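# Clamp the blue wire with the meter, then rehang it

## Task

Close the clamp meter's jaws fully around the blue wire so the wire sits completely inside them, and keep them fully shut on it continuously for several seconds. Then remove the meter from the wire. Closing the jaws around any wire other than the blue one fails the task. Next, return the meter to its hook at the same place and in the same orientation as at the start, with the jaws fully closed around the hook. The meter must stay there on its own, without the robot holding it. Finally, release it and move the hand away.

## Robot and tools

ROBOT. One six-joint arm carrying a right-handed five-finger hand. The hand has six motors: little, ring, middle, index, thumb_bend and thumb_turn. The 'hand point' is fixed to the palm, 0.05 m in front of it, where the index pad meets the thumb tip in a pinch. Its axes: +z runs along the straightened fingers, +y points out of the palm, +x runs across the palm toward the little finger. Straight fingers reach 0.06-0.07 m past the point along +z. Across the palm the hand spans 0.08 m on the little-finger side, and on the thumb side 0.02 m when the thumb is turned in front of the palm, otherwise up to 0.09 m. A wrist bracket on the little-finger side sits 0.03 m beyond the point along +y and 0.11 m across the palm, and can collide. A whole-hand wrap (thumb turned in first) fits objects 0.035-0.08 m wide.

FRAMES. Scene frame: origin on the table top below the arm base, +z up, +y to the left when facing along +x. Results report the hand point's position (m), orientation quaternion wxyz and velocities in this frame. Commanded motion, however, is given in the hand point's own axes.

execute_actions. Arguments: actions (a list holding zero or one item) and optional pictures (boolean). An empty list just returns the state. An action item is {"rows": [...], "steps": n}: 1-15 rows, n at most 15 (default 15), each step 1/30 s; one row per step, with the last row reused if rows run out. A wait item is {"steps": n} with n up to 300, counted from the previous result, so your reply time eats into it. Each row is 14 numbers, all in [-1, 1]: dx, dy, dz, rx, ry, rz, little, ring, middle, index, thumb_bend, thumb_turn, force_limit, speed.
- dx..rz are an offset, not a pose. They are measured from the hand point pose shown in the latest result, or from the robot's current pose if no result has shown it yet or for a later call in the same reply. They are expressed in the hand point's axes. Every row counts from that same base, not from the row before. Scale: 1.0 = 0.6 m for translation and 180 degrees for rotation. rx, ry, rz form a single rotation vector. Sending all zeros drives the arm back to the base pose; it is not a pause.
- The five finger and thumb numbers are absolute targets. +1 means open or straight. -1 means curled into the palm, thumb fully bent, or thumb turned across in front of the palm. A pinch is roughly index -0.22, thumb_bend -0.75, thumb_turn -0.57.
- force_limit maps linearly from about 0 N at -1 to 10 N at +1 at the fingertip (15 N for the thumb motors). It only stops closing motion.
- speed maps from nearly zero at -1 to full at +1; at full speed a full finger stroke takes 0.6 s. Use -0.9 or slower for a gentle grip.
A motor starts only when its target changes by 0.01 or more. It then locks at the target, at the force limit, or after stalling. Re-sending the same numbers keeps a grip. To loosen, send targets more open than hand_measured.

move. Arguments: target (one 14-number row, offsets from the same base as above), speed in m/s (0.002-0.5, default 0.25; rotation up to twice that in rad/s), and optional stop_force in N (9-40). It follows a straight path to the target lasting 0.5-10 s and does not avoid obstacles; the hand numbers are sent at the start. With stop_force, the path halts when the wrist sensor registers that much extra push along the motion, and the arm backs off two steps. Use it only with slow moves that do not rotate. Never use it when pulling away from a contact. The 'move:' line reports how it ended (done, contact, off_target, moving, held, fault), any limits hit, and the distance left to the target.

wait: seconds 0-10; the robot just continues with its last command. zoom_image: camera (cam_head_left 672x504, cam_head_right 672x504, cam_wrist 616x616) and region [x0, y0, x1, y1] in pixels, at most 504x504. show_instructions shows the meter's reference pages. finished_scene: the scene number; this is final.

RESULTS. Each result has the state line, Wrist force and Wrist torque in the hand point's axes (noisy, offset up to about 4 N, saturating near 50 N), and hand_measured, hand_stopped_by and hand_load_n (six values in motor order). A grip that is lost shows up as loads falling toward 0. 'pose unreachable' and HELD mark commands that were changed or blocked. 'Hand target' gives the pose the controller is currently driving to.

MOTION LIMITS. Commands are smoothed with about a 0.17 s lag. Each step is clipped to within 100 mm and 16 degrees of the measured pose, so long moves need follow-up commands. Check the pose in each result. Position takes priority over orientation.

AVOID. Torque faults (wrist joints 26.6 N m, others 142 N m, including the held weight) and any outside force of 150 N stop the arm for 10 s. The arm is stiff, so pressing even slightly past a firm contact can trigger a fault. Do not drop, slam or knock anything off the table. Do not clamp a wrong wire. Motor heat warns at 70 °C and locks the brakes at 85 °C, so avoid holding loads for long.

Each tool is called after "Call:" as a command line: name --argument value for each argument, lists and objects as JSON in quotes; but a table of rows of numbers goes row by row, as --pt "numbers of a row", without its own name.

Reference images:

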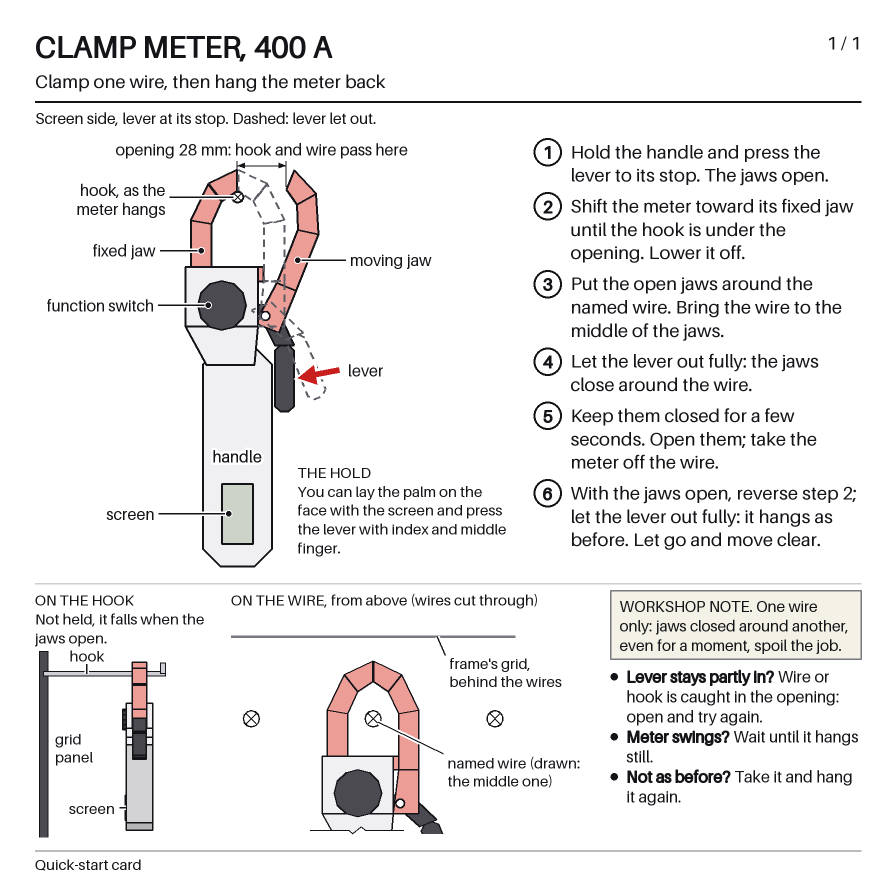

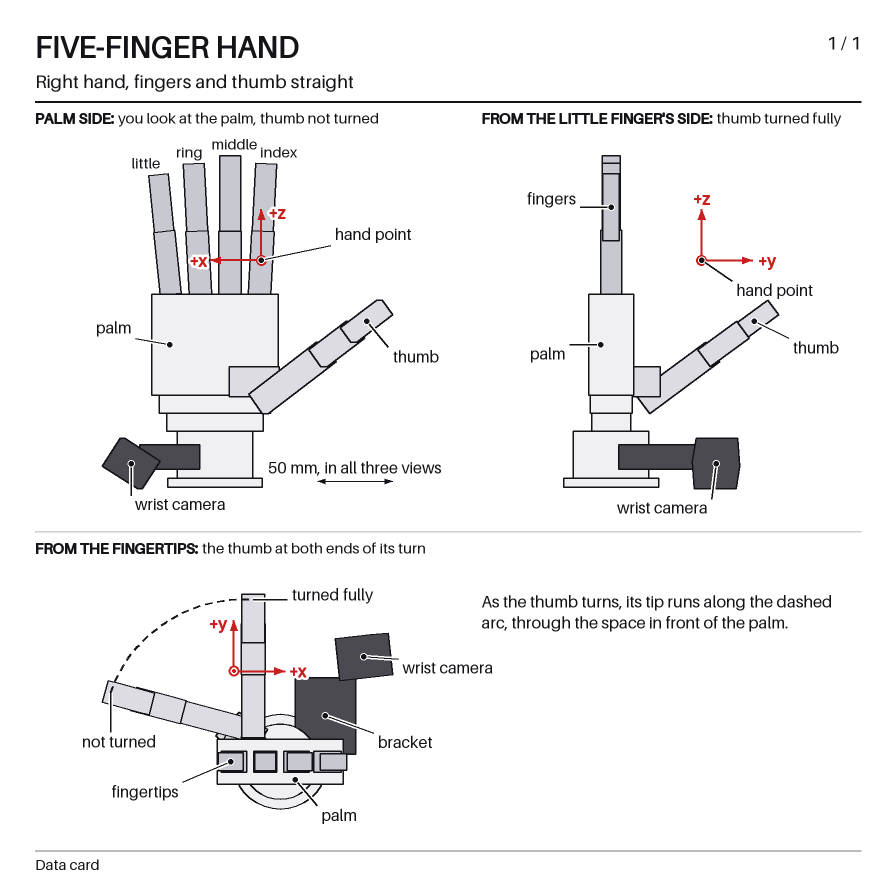

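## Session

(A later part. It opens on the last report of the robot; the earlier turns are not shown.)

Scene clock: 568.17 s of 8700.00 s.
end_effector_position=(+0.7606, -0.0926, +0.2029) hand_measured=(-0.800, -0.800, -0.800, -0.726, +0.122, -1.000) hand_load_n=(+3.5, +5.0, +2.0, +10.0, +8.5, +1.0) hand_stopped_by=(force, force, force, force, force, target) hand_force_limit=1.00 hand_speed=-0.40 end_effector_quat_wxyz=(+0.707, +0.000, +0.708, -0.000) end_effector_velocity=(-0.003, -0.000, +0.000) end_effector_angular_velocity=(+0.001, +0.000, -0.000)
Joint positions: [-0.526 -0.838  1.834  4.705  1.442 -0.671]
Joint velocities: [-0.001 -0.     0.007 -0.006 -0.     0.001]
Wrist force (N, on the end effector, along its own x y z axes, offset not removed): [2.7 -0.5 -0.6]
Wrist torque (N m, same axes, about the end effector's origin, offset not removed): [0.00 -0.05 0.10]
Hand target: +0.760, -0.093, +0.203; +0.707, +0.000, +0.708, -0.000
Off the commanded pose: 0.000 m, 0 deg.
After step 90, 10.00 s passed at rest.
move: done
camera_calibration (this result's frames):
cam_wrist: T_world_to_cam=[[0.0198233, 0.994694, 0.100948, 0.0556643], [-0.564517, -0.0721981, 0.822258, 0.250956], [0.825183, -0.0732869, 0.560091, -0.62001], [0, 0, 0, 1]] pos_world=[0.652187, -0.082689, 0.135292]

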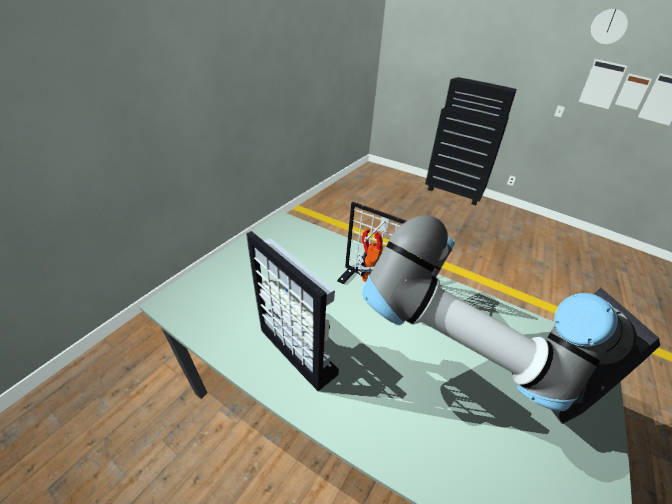

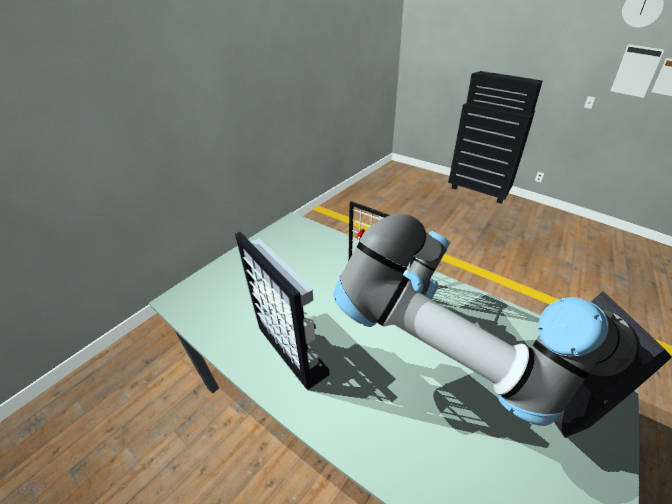

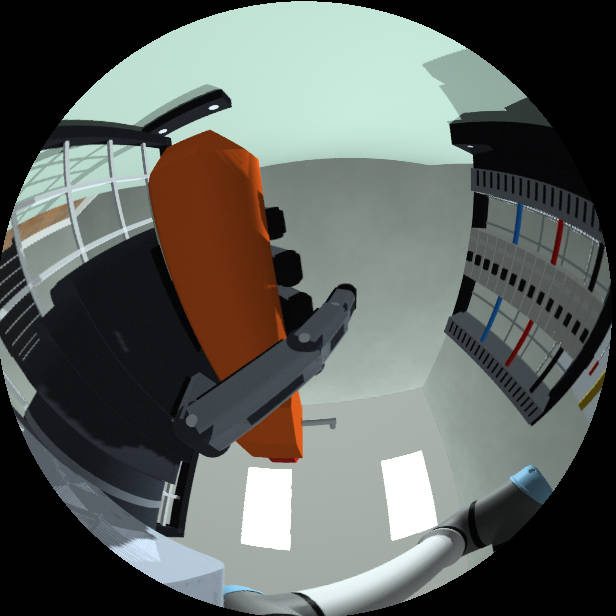

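Call:
move --target '[0.048,0,0,0,0,0,-1,-1,-1,-0.8,-1,-1,1.0,-0.4]' --speed 0.03

Call:
zoom_image --camera "cam_head_left" --region '[325, 210, 405, 300]'

Scene clock: 574.10 s of 8700.00 s.
end_effector_position=(+0.7605, -0.0926, +0.1744) hand_measured=(-0.800, -0.800, -0.800, -0.726, +0.122, -1.000) hand_load_n=(+3.5, +5.0, +2.0, +10.0, +8.5, +1.0) hand_stopped_by=(force, force, force, force, force, target) hand_force_limit=1.00 hand_speed=-0.40 end_effector_quat_wxyz=(+0.707, +0.000, +0.708, -0.000) end_effector_velocity=(+0.000, +0.000, -0.002) end_effector_angular_velocity=(+0.000, -0.000, +0.001)
Joint positions: [-0.486 -0.788  1.791  4.701  1.474 -0.693]
Joint velocities: [ 0.003  0.005 -0.005 -0.001  0.003 -0.002]
Wrist force (N, on the end effector, along its own x y z axes, offset not removed): [3.6 0.7 -1.3]
Wrist torque (N m, same axes, about the end effector's origin, offset not removed): [0.30 -0.15 0.16]
Hand target: +0.761, -0.093, +0.174; +0.707, +0.000, +0.708, -0.000
Off the commanded pose: 0.000 m, 0 deg.
After step 90, 1.60 s passed at rest.
move: done
camera_calibration (this result's frames):
cam_wrist: T_world_to_cam=[[0.0198315, 0.994702, 0.100869, 0.0585381], [-0.564439, -0.0721349, 0.822317, 0.274287], [0.825236, -0.0732423, 0.560018, -0.603994], [0, 0, 0, 1]] pos_world=[0.652095, -0.0826803, 0.106792]

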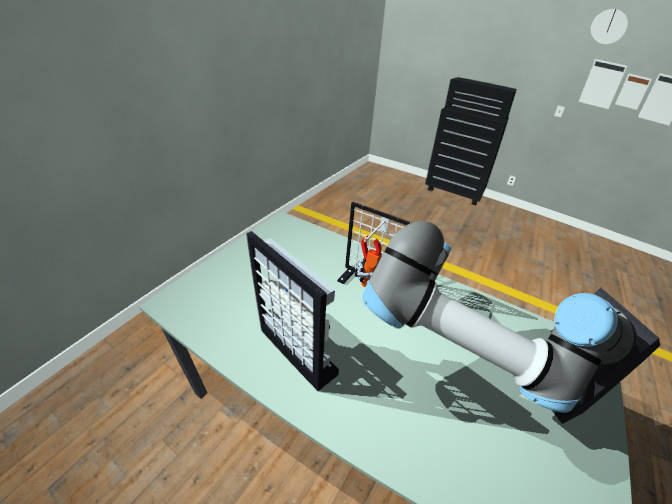

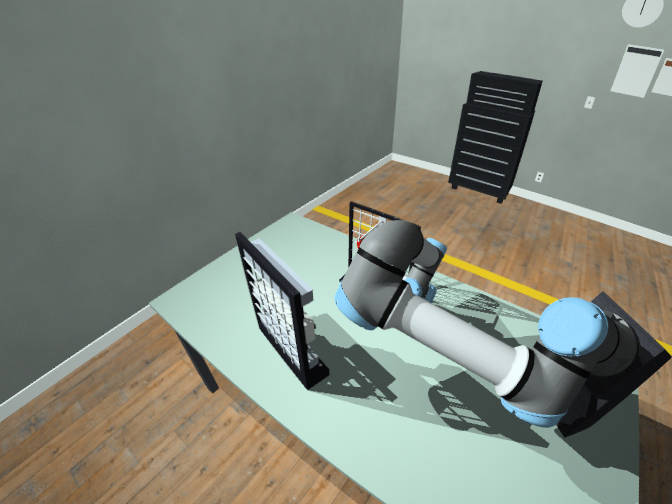

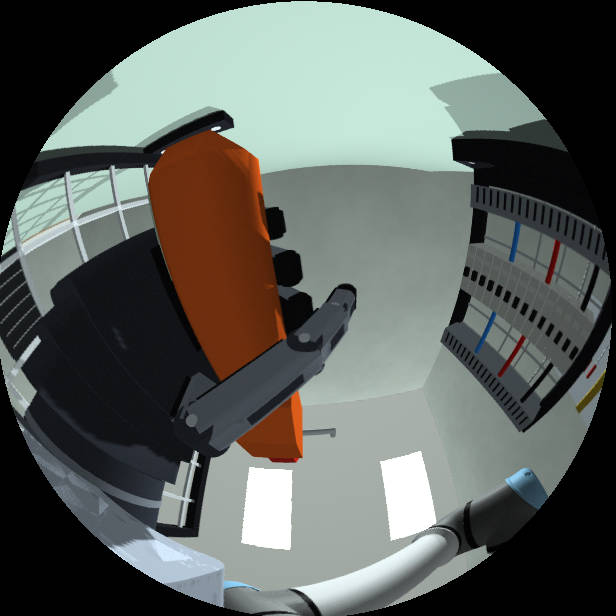

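Region (325, 210, 405, 300) of cam_head_left's 672x504 image, scaled by 5.600, with more detail than that image has.

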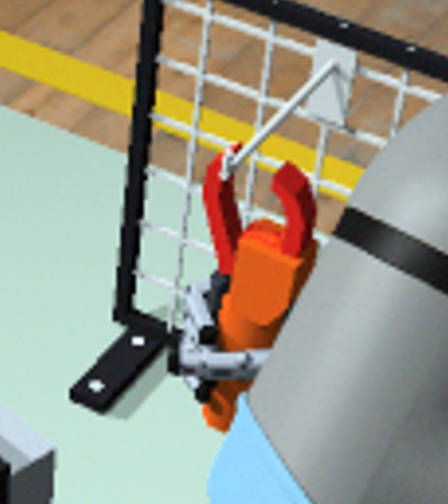

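Call:
zoom_image --camera "cam_wrist" --region '[430, 130, 616, 440]'

Call:
zoom_image --camera "cam_head_left" --region '[240, 225, 350, 395]'

Region (430, 130, 616, 440) of cam_wrist's 616x616 image, scaled by 1.626, with more detail than that image has; it fills the left 302 columns of this view, and the rest is white.

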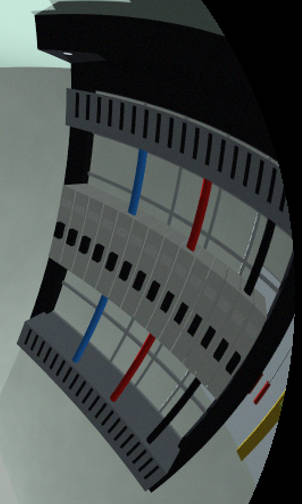

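Region (240, 225, 350, 395) of cam_head_left's 672x504 image, scaled by 2.965, with more detail than that image has; it fills the left 326 columns of this view, and the rest is white.

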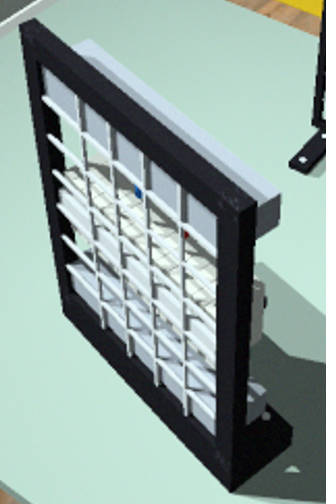

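Call:
move --target '[0,0.221,0.2325,0,0,0,-0.98,-0.98,-0.98,-0.8,-1,-1,0.5,-0.7]' --speed 0.15

Scene clock: 642.70 s of 8700.00 s.
end_effector_position=(+0.8996, +0.0399, +0.1740) hand_measured=(-0.824, -0.812, -0.814, -0.726, +0.122, -1.000) hand_load_n=(+11.5, +9.0, +7.5, +10.0, +8.5, +2.0) hand_stopped_by=(force, force, force, force, force, target) hand_force_limit=0.50 hand_speed=-0.70 end_effector_quat_wxyz=(+0.706, +0.000, +0.708, -0.000) end_effector_velocity=(+0.002, +0.001, -0.000) end_effector_angular_velocity=(+0.000, +0.000, -0.001)
Joint positions: [-0.332 -0.912  1.473  5.145  1.603 -0.777]
Joint velocities: [ 0.002  0.002 -0.008  0.007  0.002 -0.001]
Wrist force (N, on the end effector, along its own x y z axes, offset not removed): [3.9 0.8 0.5]
Wrist torque (N m, same axes, about the end effector's origin, offset not removed): [0.20 -0.34 0.26]
Hand target: +0.900, +0.040, +0.174; +0.706, +0.000, +0.708, -0.000
Off the commanded pose: 0.001 m, 0 deg.
After step 90, 63.70 s passed at rest.
move: done
camera_calibration (this result's frames):
cam_wrist: T_world_to_cam=[[0.0197436, 0.994736, 0.10055, -0.0758385], [-0.564252, -0.0719373, 0.822463, 0.362433], [0.825367, -0.0729741, 0.559861, -0.708995], [0, 0, 0, 1]] pos_world=[0.791182, 0.0497734, 0.106478]

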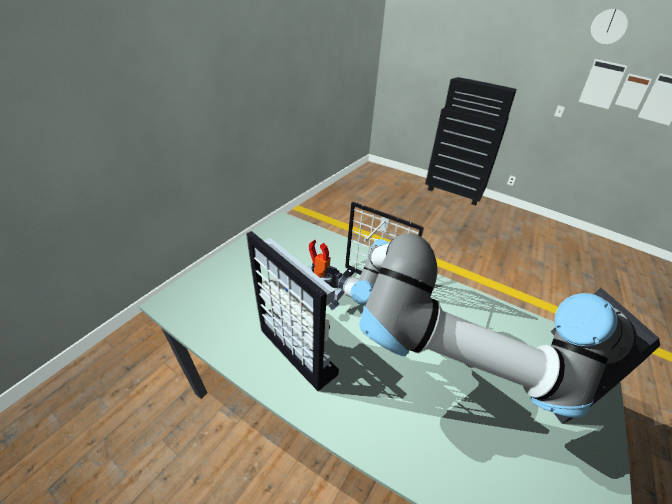

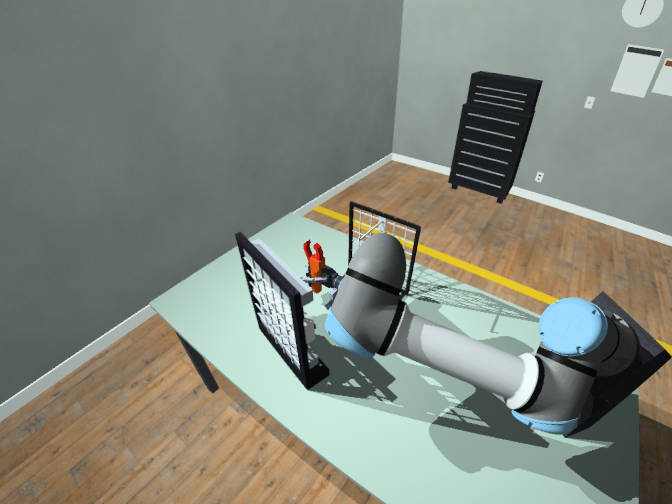

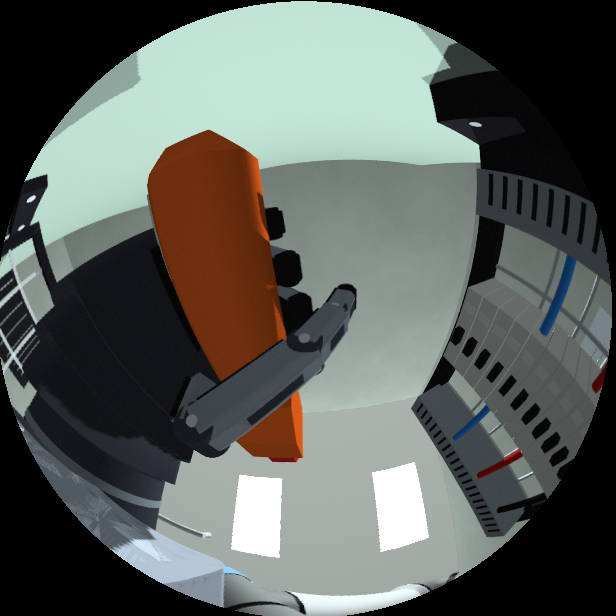

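Call:
move --target '[-0.198,0,0,0,0,-0.5,-0.98,-0.98,-0.98,-0.8,-1,-1,0.5,-0.7]' --speed 0.2

Scene clock: 651.90 s of 8700.00 s.
end_effector_position=(+0.8999, +0.0398, +0.2928) hand_measured=(-0.824, -0.812, -0.814, -0.726, +0.122, -1.000) hand_load_n=(+11.5, +9.0, +7.5, +10.0, +9.0, +2.0) hand_stopped_by=(force, force, force, force, force, target) hand_force_limit=0.50 hand_speed=-0.70 end_effector_quat_wxyz=(+0.500, -0.500, +0.501, -0.499) end_effector_velocity=(-0.001, -0.000, +0.001) end_effector_angular_velocity=(-0.014, +0.001, -0.002)
Joint positions: [-0.569 -1.296  1.672  5.322  1.406 -2.216]
Joint velocities: [-0.001 -0.004  0.001  0.005 -0.001 -0.014]
Wrist force (N, on the end effector, along its own x y z axes, offset not removed): [0.5 1.4 0.9]
Wrist torque (N m, same axes, about the end effector's origin, offset not removed): [0.00 -0.02 0.06]
Hand target: +0.900, +0.040, +0.293; +0.500, -0.500, +0.501, -0.500
Off the commanded pose: 0.000 m, 0 deg.
After step 90, 1.77 s passed at rest.
move: done
camera_calibration (this result's frames):
cam_wrist: T_world_to_cam=[[0.0176845, 0.102992, -0.994525, 0.270352], [-0.565234, 0.821512, 0.0750241, 0.449131], [0.824741, 0.560813, 0.0727427, -0.657784], [0, 0, 0, 1]] pos_world=[0.791585, -0.0279167, 0.283025]

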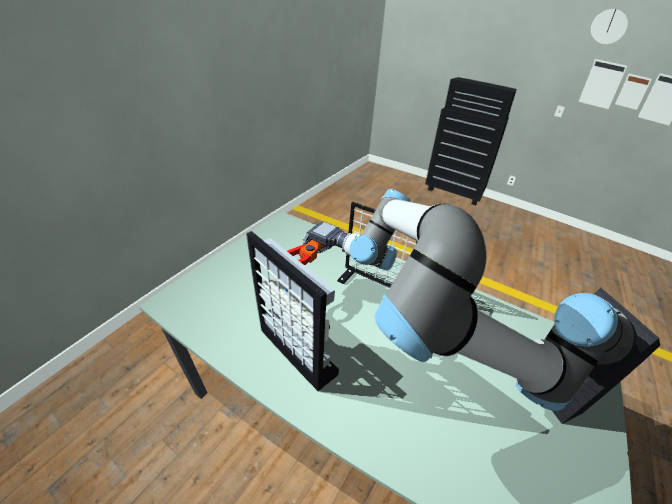

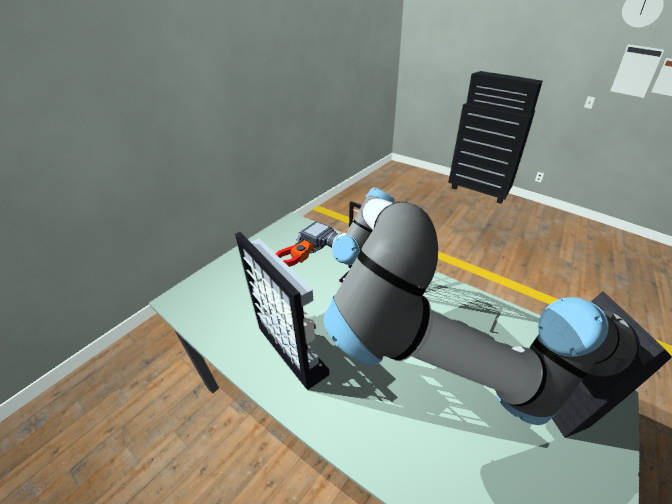

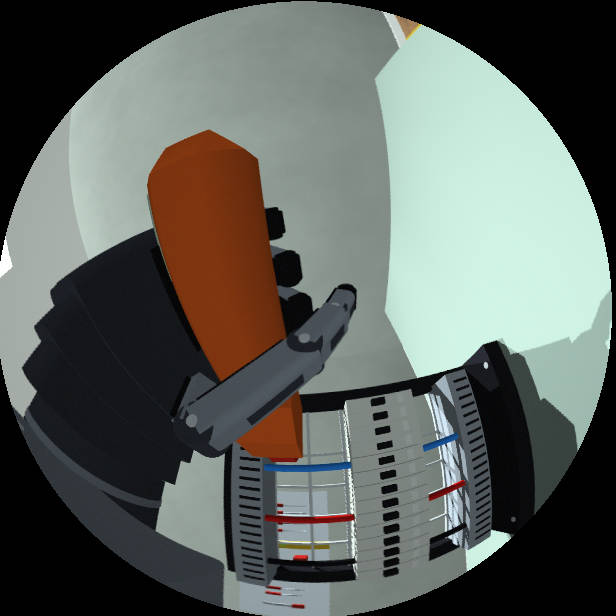

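Call:
zoom_image --camera "cam_head_left" --region '[270, 205, 370, 285]'

Call:
zoom_image --camera "cam_head_right" --region '[250, 205, 350, 285]'

Region (270, 205, 370, 285) of cam_head_left's 672x504 image, scaled by 5.040, with more detail than that image has; it fills the top 403 rows of this view, and the rest is white.

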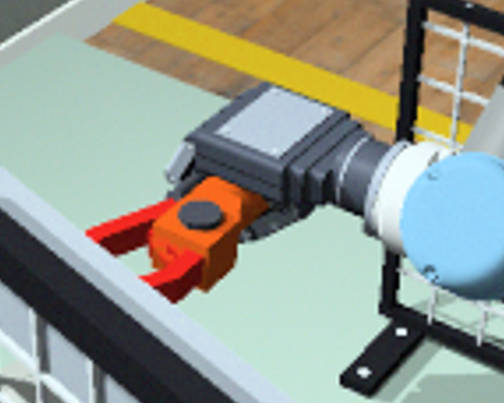

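Region (250, 205, 350, 285) of cam_head_right's 672x504 image, scaled by 5.040, with more detail than that image has; it fills the top 403 rows of this view, and the rest is white.

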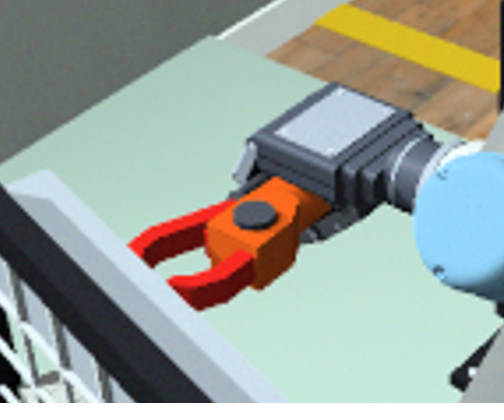

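Call:
zoom_image --camera "cam_wrist" --region '[220, 400, 380, 560]'

Call:
zoom_image --camera "cam_head_right" --region '[230, 230, 330, 330]'

Region (220, 400, 380, 560) of cam_wrist's 616x616 image, scaled by 3.150, with more detail than that image has.

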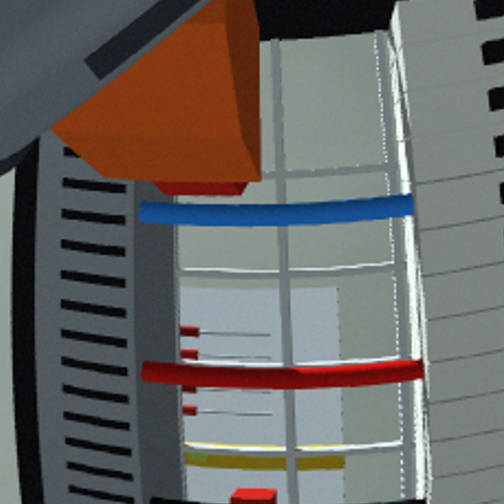

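Region (230, 230, 330, 330) of cam_head_right's 672x504 image, scaled by 5.040, with more detail than that image has.

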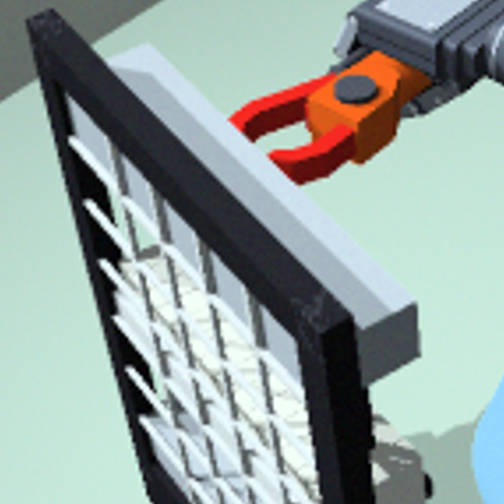

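Call:
move --target '[-0.0503,0.0247,-0.0515,0,0,0,-0.98,-0.98,-0.98,-0.8,-1,-1,0.5,-0.7]' --speed 0.06

Call:
zoom_image --camera "cam_wrist" --region '[220, 400, 380, 560]'

Call:
zoom_image --camera "cam_head_right" --region '[230, 210, 330, 310]'

Scene clock: 692.60 s of 8700.00 s.
end_effector_position=(+0.8691, +0.0698, +0.2782) hand_measured=(-0.824, -0.812, -0.814, -0.726, +0.122, -1.000) hand_load_n=(+11.5, +9.0, +7.5, +10.0, +9.0, +2.0) hand_stopped_by=(force, force, force, force, force, target) hand_force_limit=0.50 hand_speed=-0.70 end_effector_quat_wxyz=(+0.500, -0.500, +0.501, -0.499) end_effector_velocity=(-0.002, +0.001, -0.001) end_effector_angular_velocity=(+0.000, +0.000, -0.000)
Joint positions: [-0.52  -1.357  1.768  5.29   1.446 -2.243]
Joint velocities: [ 0.002 -0.003  0.006 -0.002  0.002 -0.001]
Wrist force (N, on the end effector, along its own x y z axes, offset not removed): [2.0 2.2 0.7]
Wrist torque (N m, same axes, about the end effector's origin, offset not removed): [0.11 -0.23 0.30]
Hand target: +0.869, +0.070, +0.278; +0.500, -0.500, +0.501, -0.499
Off the commanded pose: 0.000 m, 0 deg.
After step 90, 36.47 s passed at rest.
move: done
camera_calibration (this result's frames):
cam_wrist: T_world_to_cam=[[0.0175726, 0.10289, -0.994538, 0.253373], [-0.565218, 0.821525, 0.0750041, 0.408156], [0.824754, 0.560813, 0.0725916, -0.648108], [0, 0, 0, 1]] pos_world=[0.760774, 0.00208698, 0.268423]

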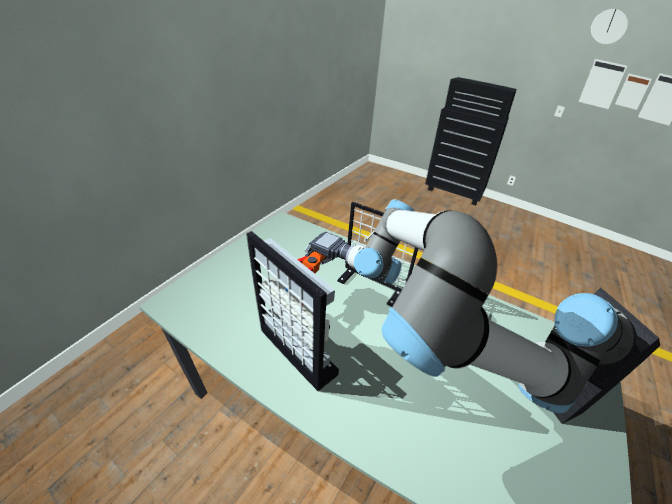

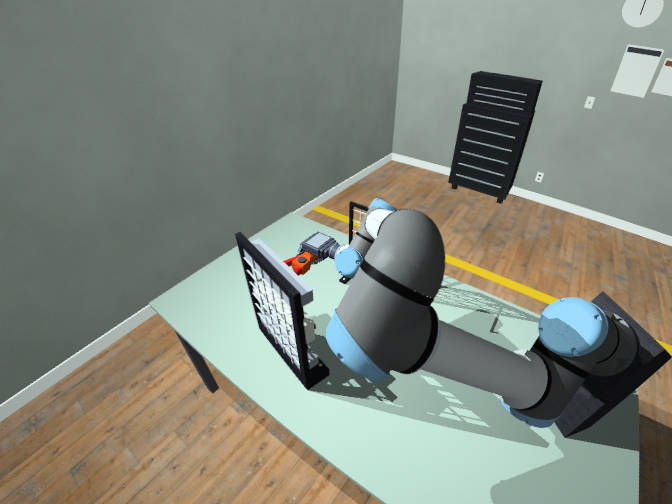

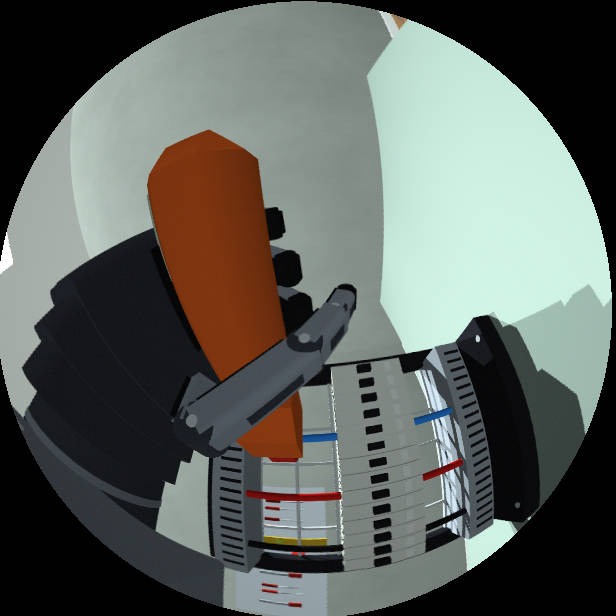

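Region (220, 400, 380, 560) of cam_wrist's 616x616 image, scaled by 3.150, with more detail than that image has.

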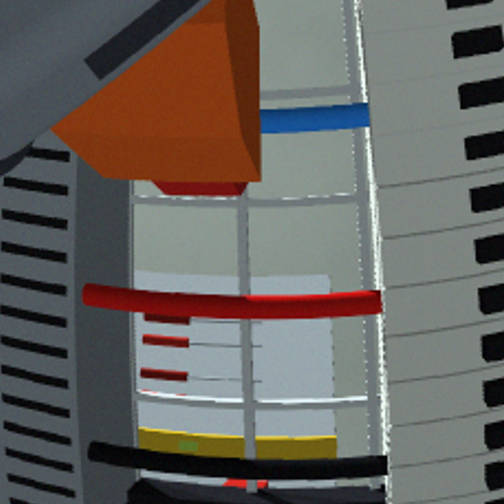

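Region (230, 210, 330, 310) of cam_head_right's 672x504 image, scaled by 5.040, with more detail than that image has.

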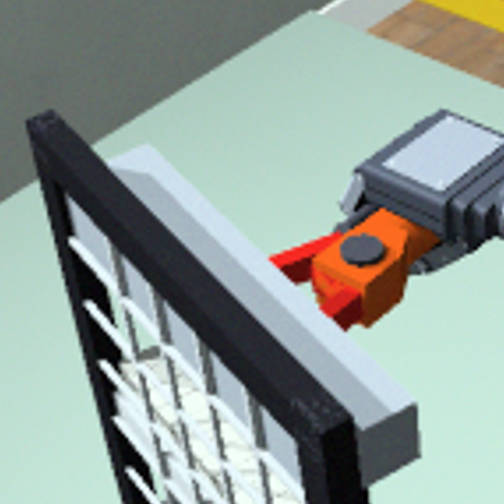

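Call:
move --target '[-0.0837,0,0,0,0,0,-0.98,-0.98,-0.98,-0.8,-1,-1,0.5,-0.7]' --speed 0.02 --stop_force 9

Call:
zoom_image --camera "cam_wrist" --region '[220, 400, 380, 560]'

Call:
zoom_image --camera "cam_head_left" --region '[250, 230, 350, 330]'

Scene clock: 702.30 s of 8700.00 s.
end_effector_position=(+0.8691, +0.1197, +0.2783) hand_measured=(-0.824, -0.812, -0.814, -0.726, +0.122, -1.000) hand_load_n=(+11.5, +9.0, +7.5, +10.0, +9.0, +2.0) hand_stopped_by=(force, force, force, force, force, target) hand_force_limit=0.50 hand_speed=-0.70 end_effector_quat_wxyz=(+0.500, -0.500, +0.501, -0.499) end_effector_velocity=(+0.000, +0.002, +0.000) end_effector_angular_velocity=(-0.000, -0.000, +0.000)
Joint positions: [-0.457 -1.417  1.757  5.365  1.499 -2.278]
Joint velocities: [ 0.003 -0.002 -0.002  0.004  0.003 -0.002]
Wrist force (N, on the end effector, along its own x y z axes, offset not removed): [2.4 1.4 0.6]
Wrist torque (N m, same axes, about the end effector's origin, offset not removed): [0.00 -0.31 0.14]
Hand target: +0.869, +0.120, +0.278; +0.500, -0.500, +0.501, -0.499
Off the commanded pose: 0.000 m, 0 deg.
After step 90, 3.87 s passed at rest.
move: done
camera_calibration (this result's frames):
cam_wrist: T_world_to_cam=[[0.0174598, 0.10277, -0.994552, 0.248433], [-0.565226, 0.821522, 0.0749679, 0.367118], [0.824751, 0.560838, 0.0724322, -0.676007], [0, 0, 0, 1]] pos_world=[0.760705, 0.0520029, 0.268522]

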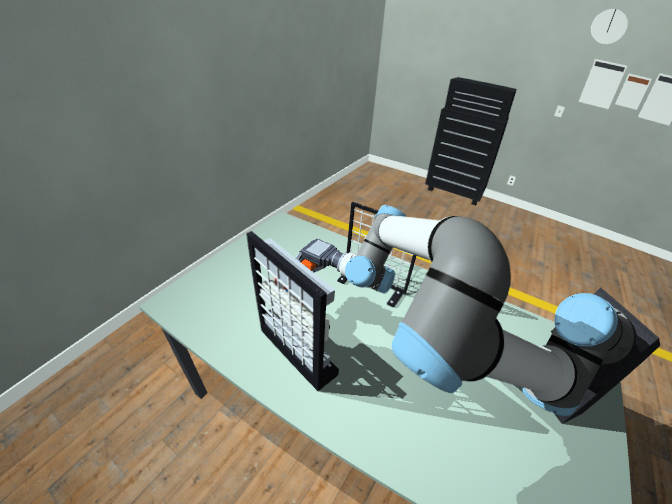

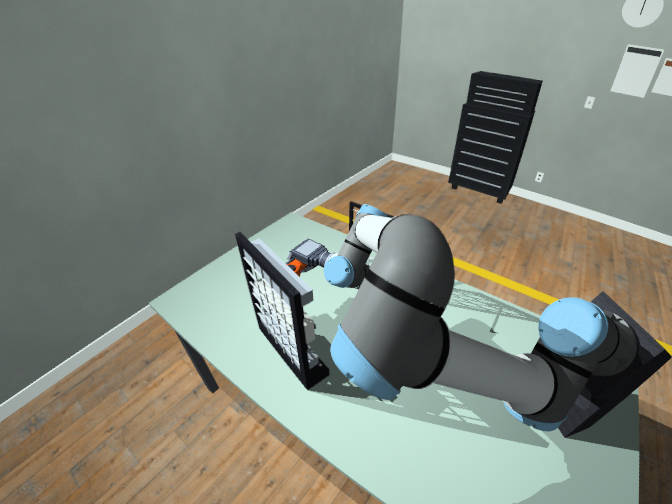

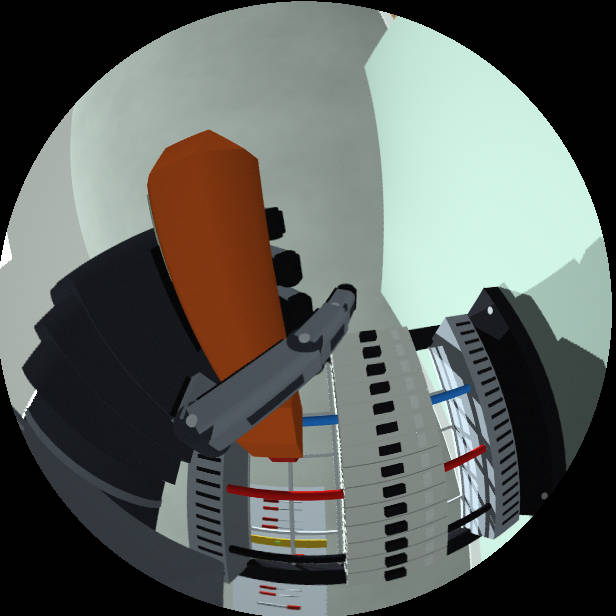

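Region (220, 400, 380, 560) of cam_wrist's 616x616 image, scaled by 3.150, with more detail than that image has.

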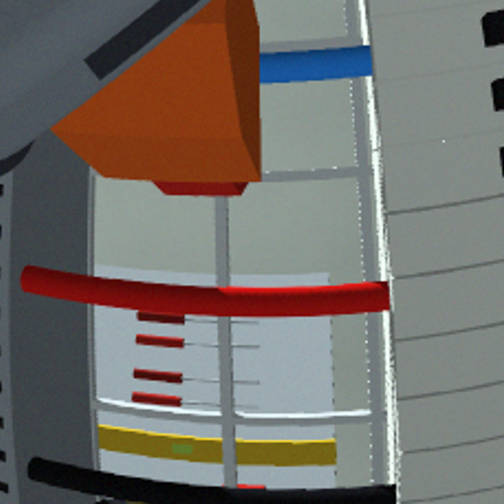

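Region (250, 230, 350, 330) of cam_head_left's 672x504 image, scaled by 5.040, with more detail than that image has.

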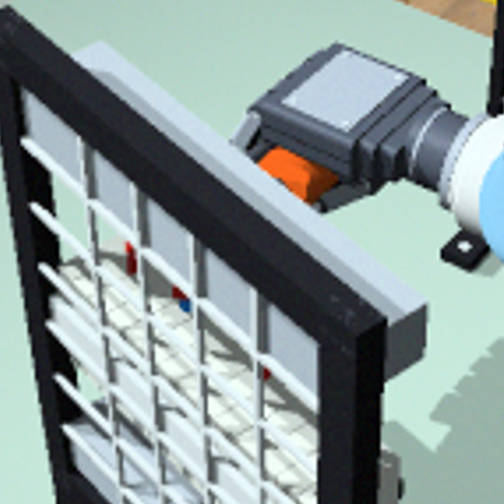

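Call:
move --target '[-0.0083,0,0.02,0,0,0,-0.98,-0.98,-0.98,-0.8,-1,-1,0.5,-0.7]' --speed 0.02

Call:
zoom_image --camera "cam_head_left" --region '[250, 230, 350, 330]'

Scene clock: 717.23 s of 8700.00 s.
end_effector_position=(+0.8808, +0.1246, +0.2783) hand_measured=(-0.824, -0.812, -0.814, -0.726, +0.122, -1.000) hand_load_n=(+11.5, +9.0, +7.5, +10.0, +9.0, +2.0) hand_stopped_by=(force, force, force, force, force, target) hand_force_limit=0.50 hand_speed=-0.70 end_effector_quat_wxyz=(+0.500, -0.500, +0.501, -0.499) end_effector_velocity=(+0.002, +0.000, -0.000) end_effector_angular_velocity=(-0.000, +0.001, -0.001)
Joint positions: [-0.448 -1.405  1.717  5.393  1.506 -2.282]
Joint velocities: [ 0.001  0.003 -0.007  0.006  0.001 -0.001]
Wrist force (N, on the end effector, along its own x y z axes, offset not removed): [0.5 1.6 1.0]
Wrist torque (N m, same axes, about the end effector's origin, offset not removed): [-0.03 -0.03 0.10]
Hand target: +0.881, +0.125, +0.278; +0.500, -0.500, +0.501, -0.499
Off the commanded pose: 0.000 m, 0 deg.
After step 90, 10.97 s passed at rest.
move: done
camera_calibration (this result's frames):
cam_wrist: T_world_to_cam=[[0.0174583, 0.102758, -0.994553, 0.24771], [-0.565246, 0.82151, 0.0749571, 0.369756], [0.824737, 0.560859, 0.072426, -0.688422], [0, 0, 0, 1]] pos_world=[0.772446, 0.0568956, 0.268505]

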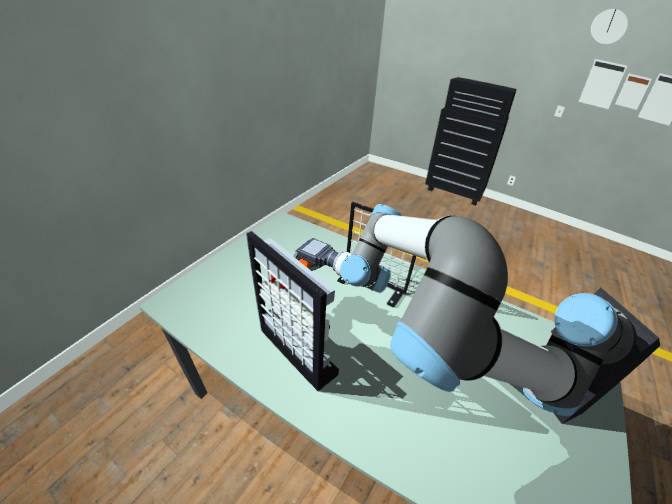

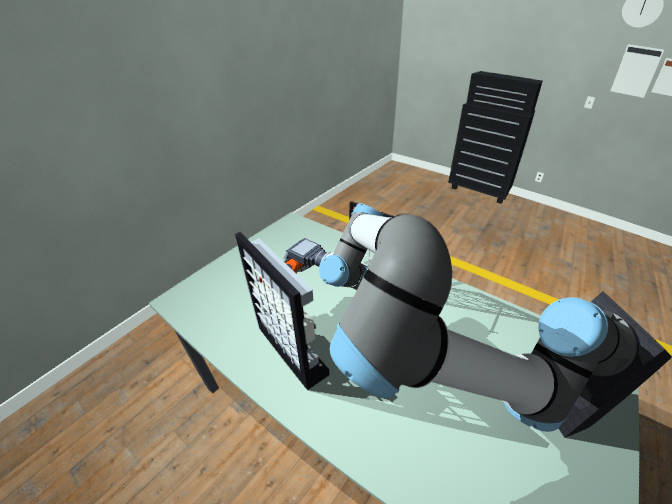

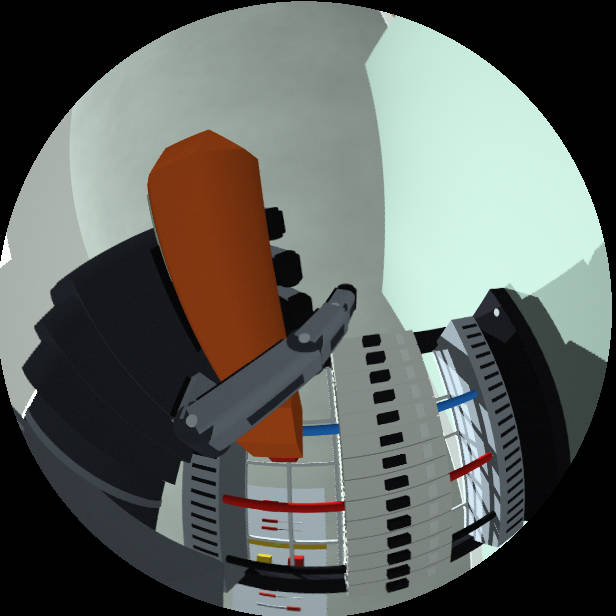

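Region (250, 230, 350, 330) of cam_head_left's 672x504 image, scaled by 5.040, with more detail than that image has.

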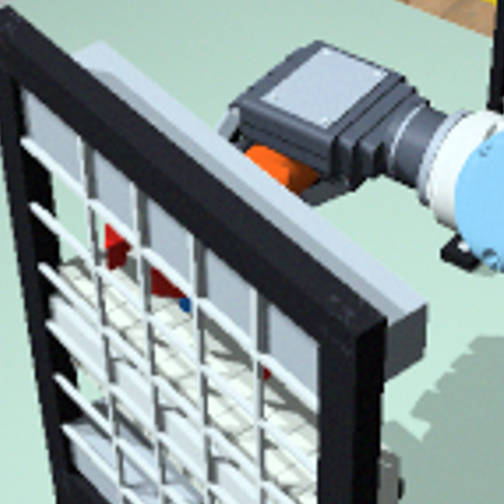

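Call:
execute_actions --actions '[{"rows": [[0,0,0,0,0,0,-0.98,-0.98,-0.98,0.6,-1,-1,0.5,-0.4]], "steps": 15}]' --pictures false

Call:
wait --seconds 1.5

Call:
zoom_image --camera "cam_head_left" --region '[250, 230, 350, 330]'

Scene clock: 721.13 s of 8700.00 s.
end_effector_position=(+0.8808, +0.1246, +0.2782) hand_measured=(-0.824, -0.812, -0.814, -0.330, +0.122, -1.000) hand_load_n=(+9.5, +8.5, +8.0, +2.0, +8.0, +2.5) hand_stopped_by=(force, force, force, moving, force, target) hand_force_limit=0.50 hand_speed=-0.40 end_effector_quat_wxyz=(+0.500, -0.500, +0.501, -0.499) end_effector_velocity=(-0.000, +0.000, -0.000) end_effector_angular_velocity=(+0.000, +0.000, +0.001)
Joint positions: [-0.448 -1.405  1.717  5.393  1.506 -2.282]
Joint velocities: [-0.    -0.     0.001 -0.    -0.001  0.   ]
Wrist force (N, on the end effector, along its own x y z axes, offset not removed): [0.1 2.0 0.1]
Wrist torque (N m, same axes, about the end effector's origin, offset not removed): [0.08 0.05 0.05]
Hand target: +0.881, +0.125, +0.278; +0.500, -0.500, +0.501, -0.499
Off the commanded pose: 0.000 m, 0 deg.
Steps of this call (steps 1 to 90: nothing new was sent; then 0.40 s passed at rest; steps 91 to 105: all 15 steps of this action). Readings (end_effector_position | what the end effector reports):
91: (+0.8811, +0.1247, +0.2783) | hand_measured=(-0.824, -0.812, -0.814, -0.726, +0.122, -1.000) hand_load_n=(+11.5, +9.0, +7.5, +10.0, +9.0, +2.0) hand_stopped_by=(force, force, force, moving, force, target) hand_force_limit=0.50 hand_speed=-0.40
92: (+0.8811, +0.1247, +0.2783) | hand_measured=(-0.824, -0.812, -0.814, -0.726, +0.122, -1.000) hand_load_n=(+11.5, +9.0, +7.5, +10.0, +9.0, +2.0) hand_stopped_by=(force, force, force, moving, force, target) hand_force_limit=0.50 hand_speed=-0.40
94: (+0.8810, +0.1247, +0.2782) | hand_measured=(-0.824, -0.812, -0.814, -0.696, +0.122, -1.000) hand_load_n=(+11.0, +9.0, +7.5, +6.5, +9.0, +2.5) hand_stopped_by=(force, force, force, moving, force, target) hand_force_limit=0.50 hand_speed=-0.40
98: (+0.8809, +0.1246, +0.2782) | hand_measured=(-0.824, -0.812, -0.814, -0.564, +0.122, -1.000) hand_load_n=(+9.5, +8.5, +8.0, +3.0, +8.0, +2.5) hand_stopped_by=(force, force, force, moving, force, target) hand_force_limit=0.50 hand_speed=-0.40
105: the state above

Scene clock: 722.63 s of 8700.00 s.
end_effector_position=(+0.8808, +0.1246, +0.2783) hand_measured=(-0.824, -0.812, -0.814, +0.600, +0.122, -1.000) hand_load_n=(+9.0, +8.5, +8.0, +0.0, +7.5, +3.0) hand_stopped_by=(force, force, force, target, force, target) hand_force_limit=0.50 hand_speed=-0.40 end_effector_quat_wxyz=(+0.500, -0.500, +0.501, -0.499) end_effector_velocity=(-0.001, -0.000, -0.000) end_effector_angular_velocity=(+0.000, +0.001, -0.001)
Joint positions: [-0.448 -1.405  1.717  5.393  1.506 -2.282]
Joint velocities: [ 0.    -0.     0.001  0.    -0.     0.   ]
Wrist force (N, on the end effector, along its own x y z axes, offset not removed): [1.2 0.9 1.3]
Wrist torque (N m, same axes, about the end effector's origin, offset not removed): [-0.16 -0.19 0.06]
Hand target: +0.881, +0.125, +0.278; +0.500, -0.500, +0.501, -0.499
Off the commanded pose: 0.000 m, 0 deg.
Steps of this call (steps 1 to 45: nothing new was sent). Readings (end_effector_position | what the end effector reports):
1: (+0.8808, +0.1247, +0.2782) | hand_measured=(-0.824, -0.812, -0.814, -0.296, +0.122, -1.000) hand_load_n=(+9.0, +8.5, +8.0, +1.5, +8.0, +2.5) hand_stopped_by=(force, force, force, moving, force, target) hand_force_limit=0.50 hand_speed=-0.40
2: (+0.8808, +0.1247, +0.2782) | hand_measured=(-0.824, -0.812, -0.814, -0.264, +0.122, -1.000) hand_load_n=(+9.0, +8.5, +8.0, +1.5, +8.0, +2.5) hand_stopped_by=(force, force, force, moving, force, target) hand_force_limit=0.50 hand_speed=-0.40
4: (+0.8808, +0.1247, +0.2782) | hand_measured=(-0.824, -0.812, -0.814, -0.196, +0.122, -1.000) hand_load_n=(+9.0, +8.5, +8.0, +1.0, +8.0, +2.5) hand_stopped_by=(force, force, force, moving, force, target) hand_force_limit=0.50 hand_speed=-0.40
8: (+0.8808, +0.1246, +0.2782) | hand_measured=(-0.824, -0.812, -0.814, -0.064, +0.122, -1.000) hand_load_n=(+9.0, +8.5, +8.0, +0.5, +8.0, +3.0) hand_stopped_by=(force, force, force, moving, force, target) hand_force_limit=0.50 hand_speed=-0.40
45: the state above
camera_calibration (this result's frames):
cam_wrist: T_world_to_cam=[[0.0174584, 0.102758, -0.994553, 0.24771], [-0.565246, 0.82151, 0.0749571, 0.369755], [0.824738, 0.560858, 0.0724261, -0.688422], [0, 0, 0, 1]] pos_world=[0.772446, 0.0568957, 0.268504]

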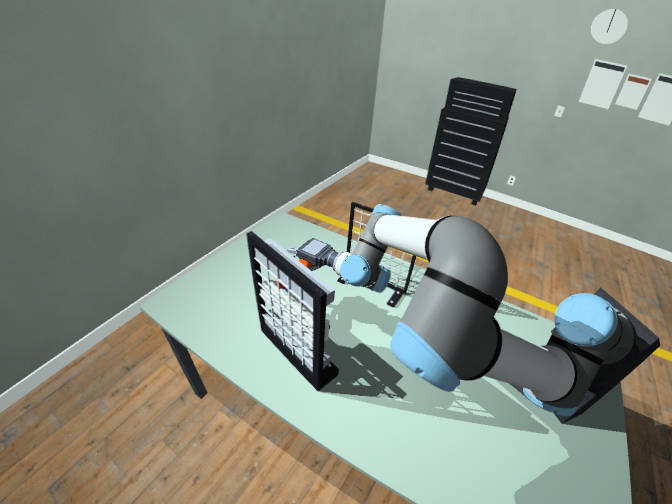

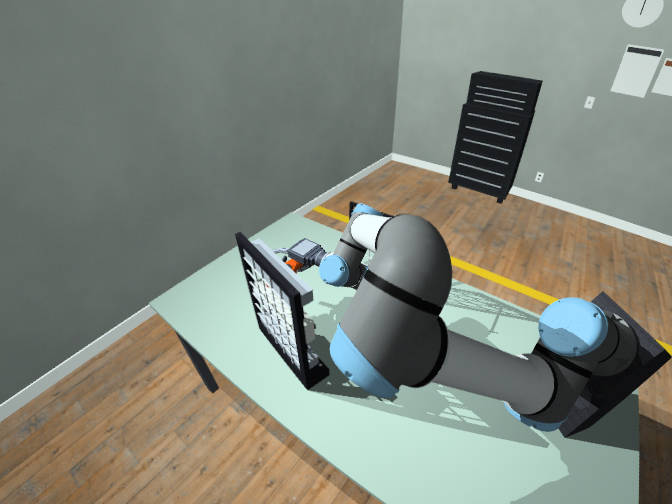

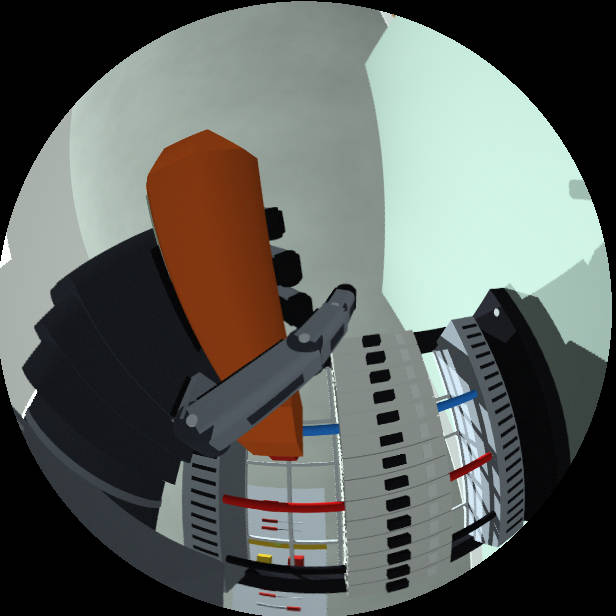

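Region (250, 230, 350, 330) of cam_head_left's 672x504 image, scaled by 5.040, with more detail than that image has.

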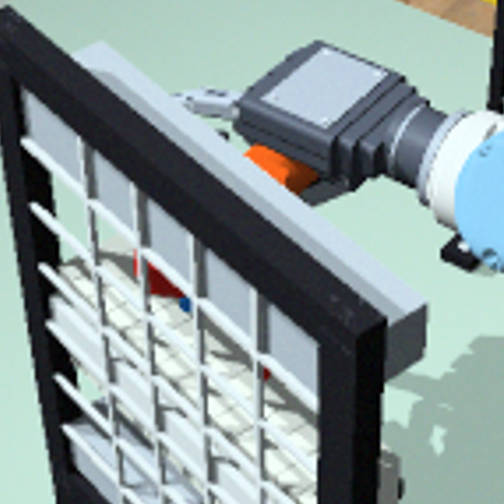

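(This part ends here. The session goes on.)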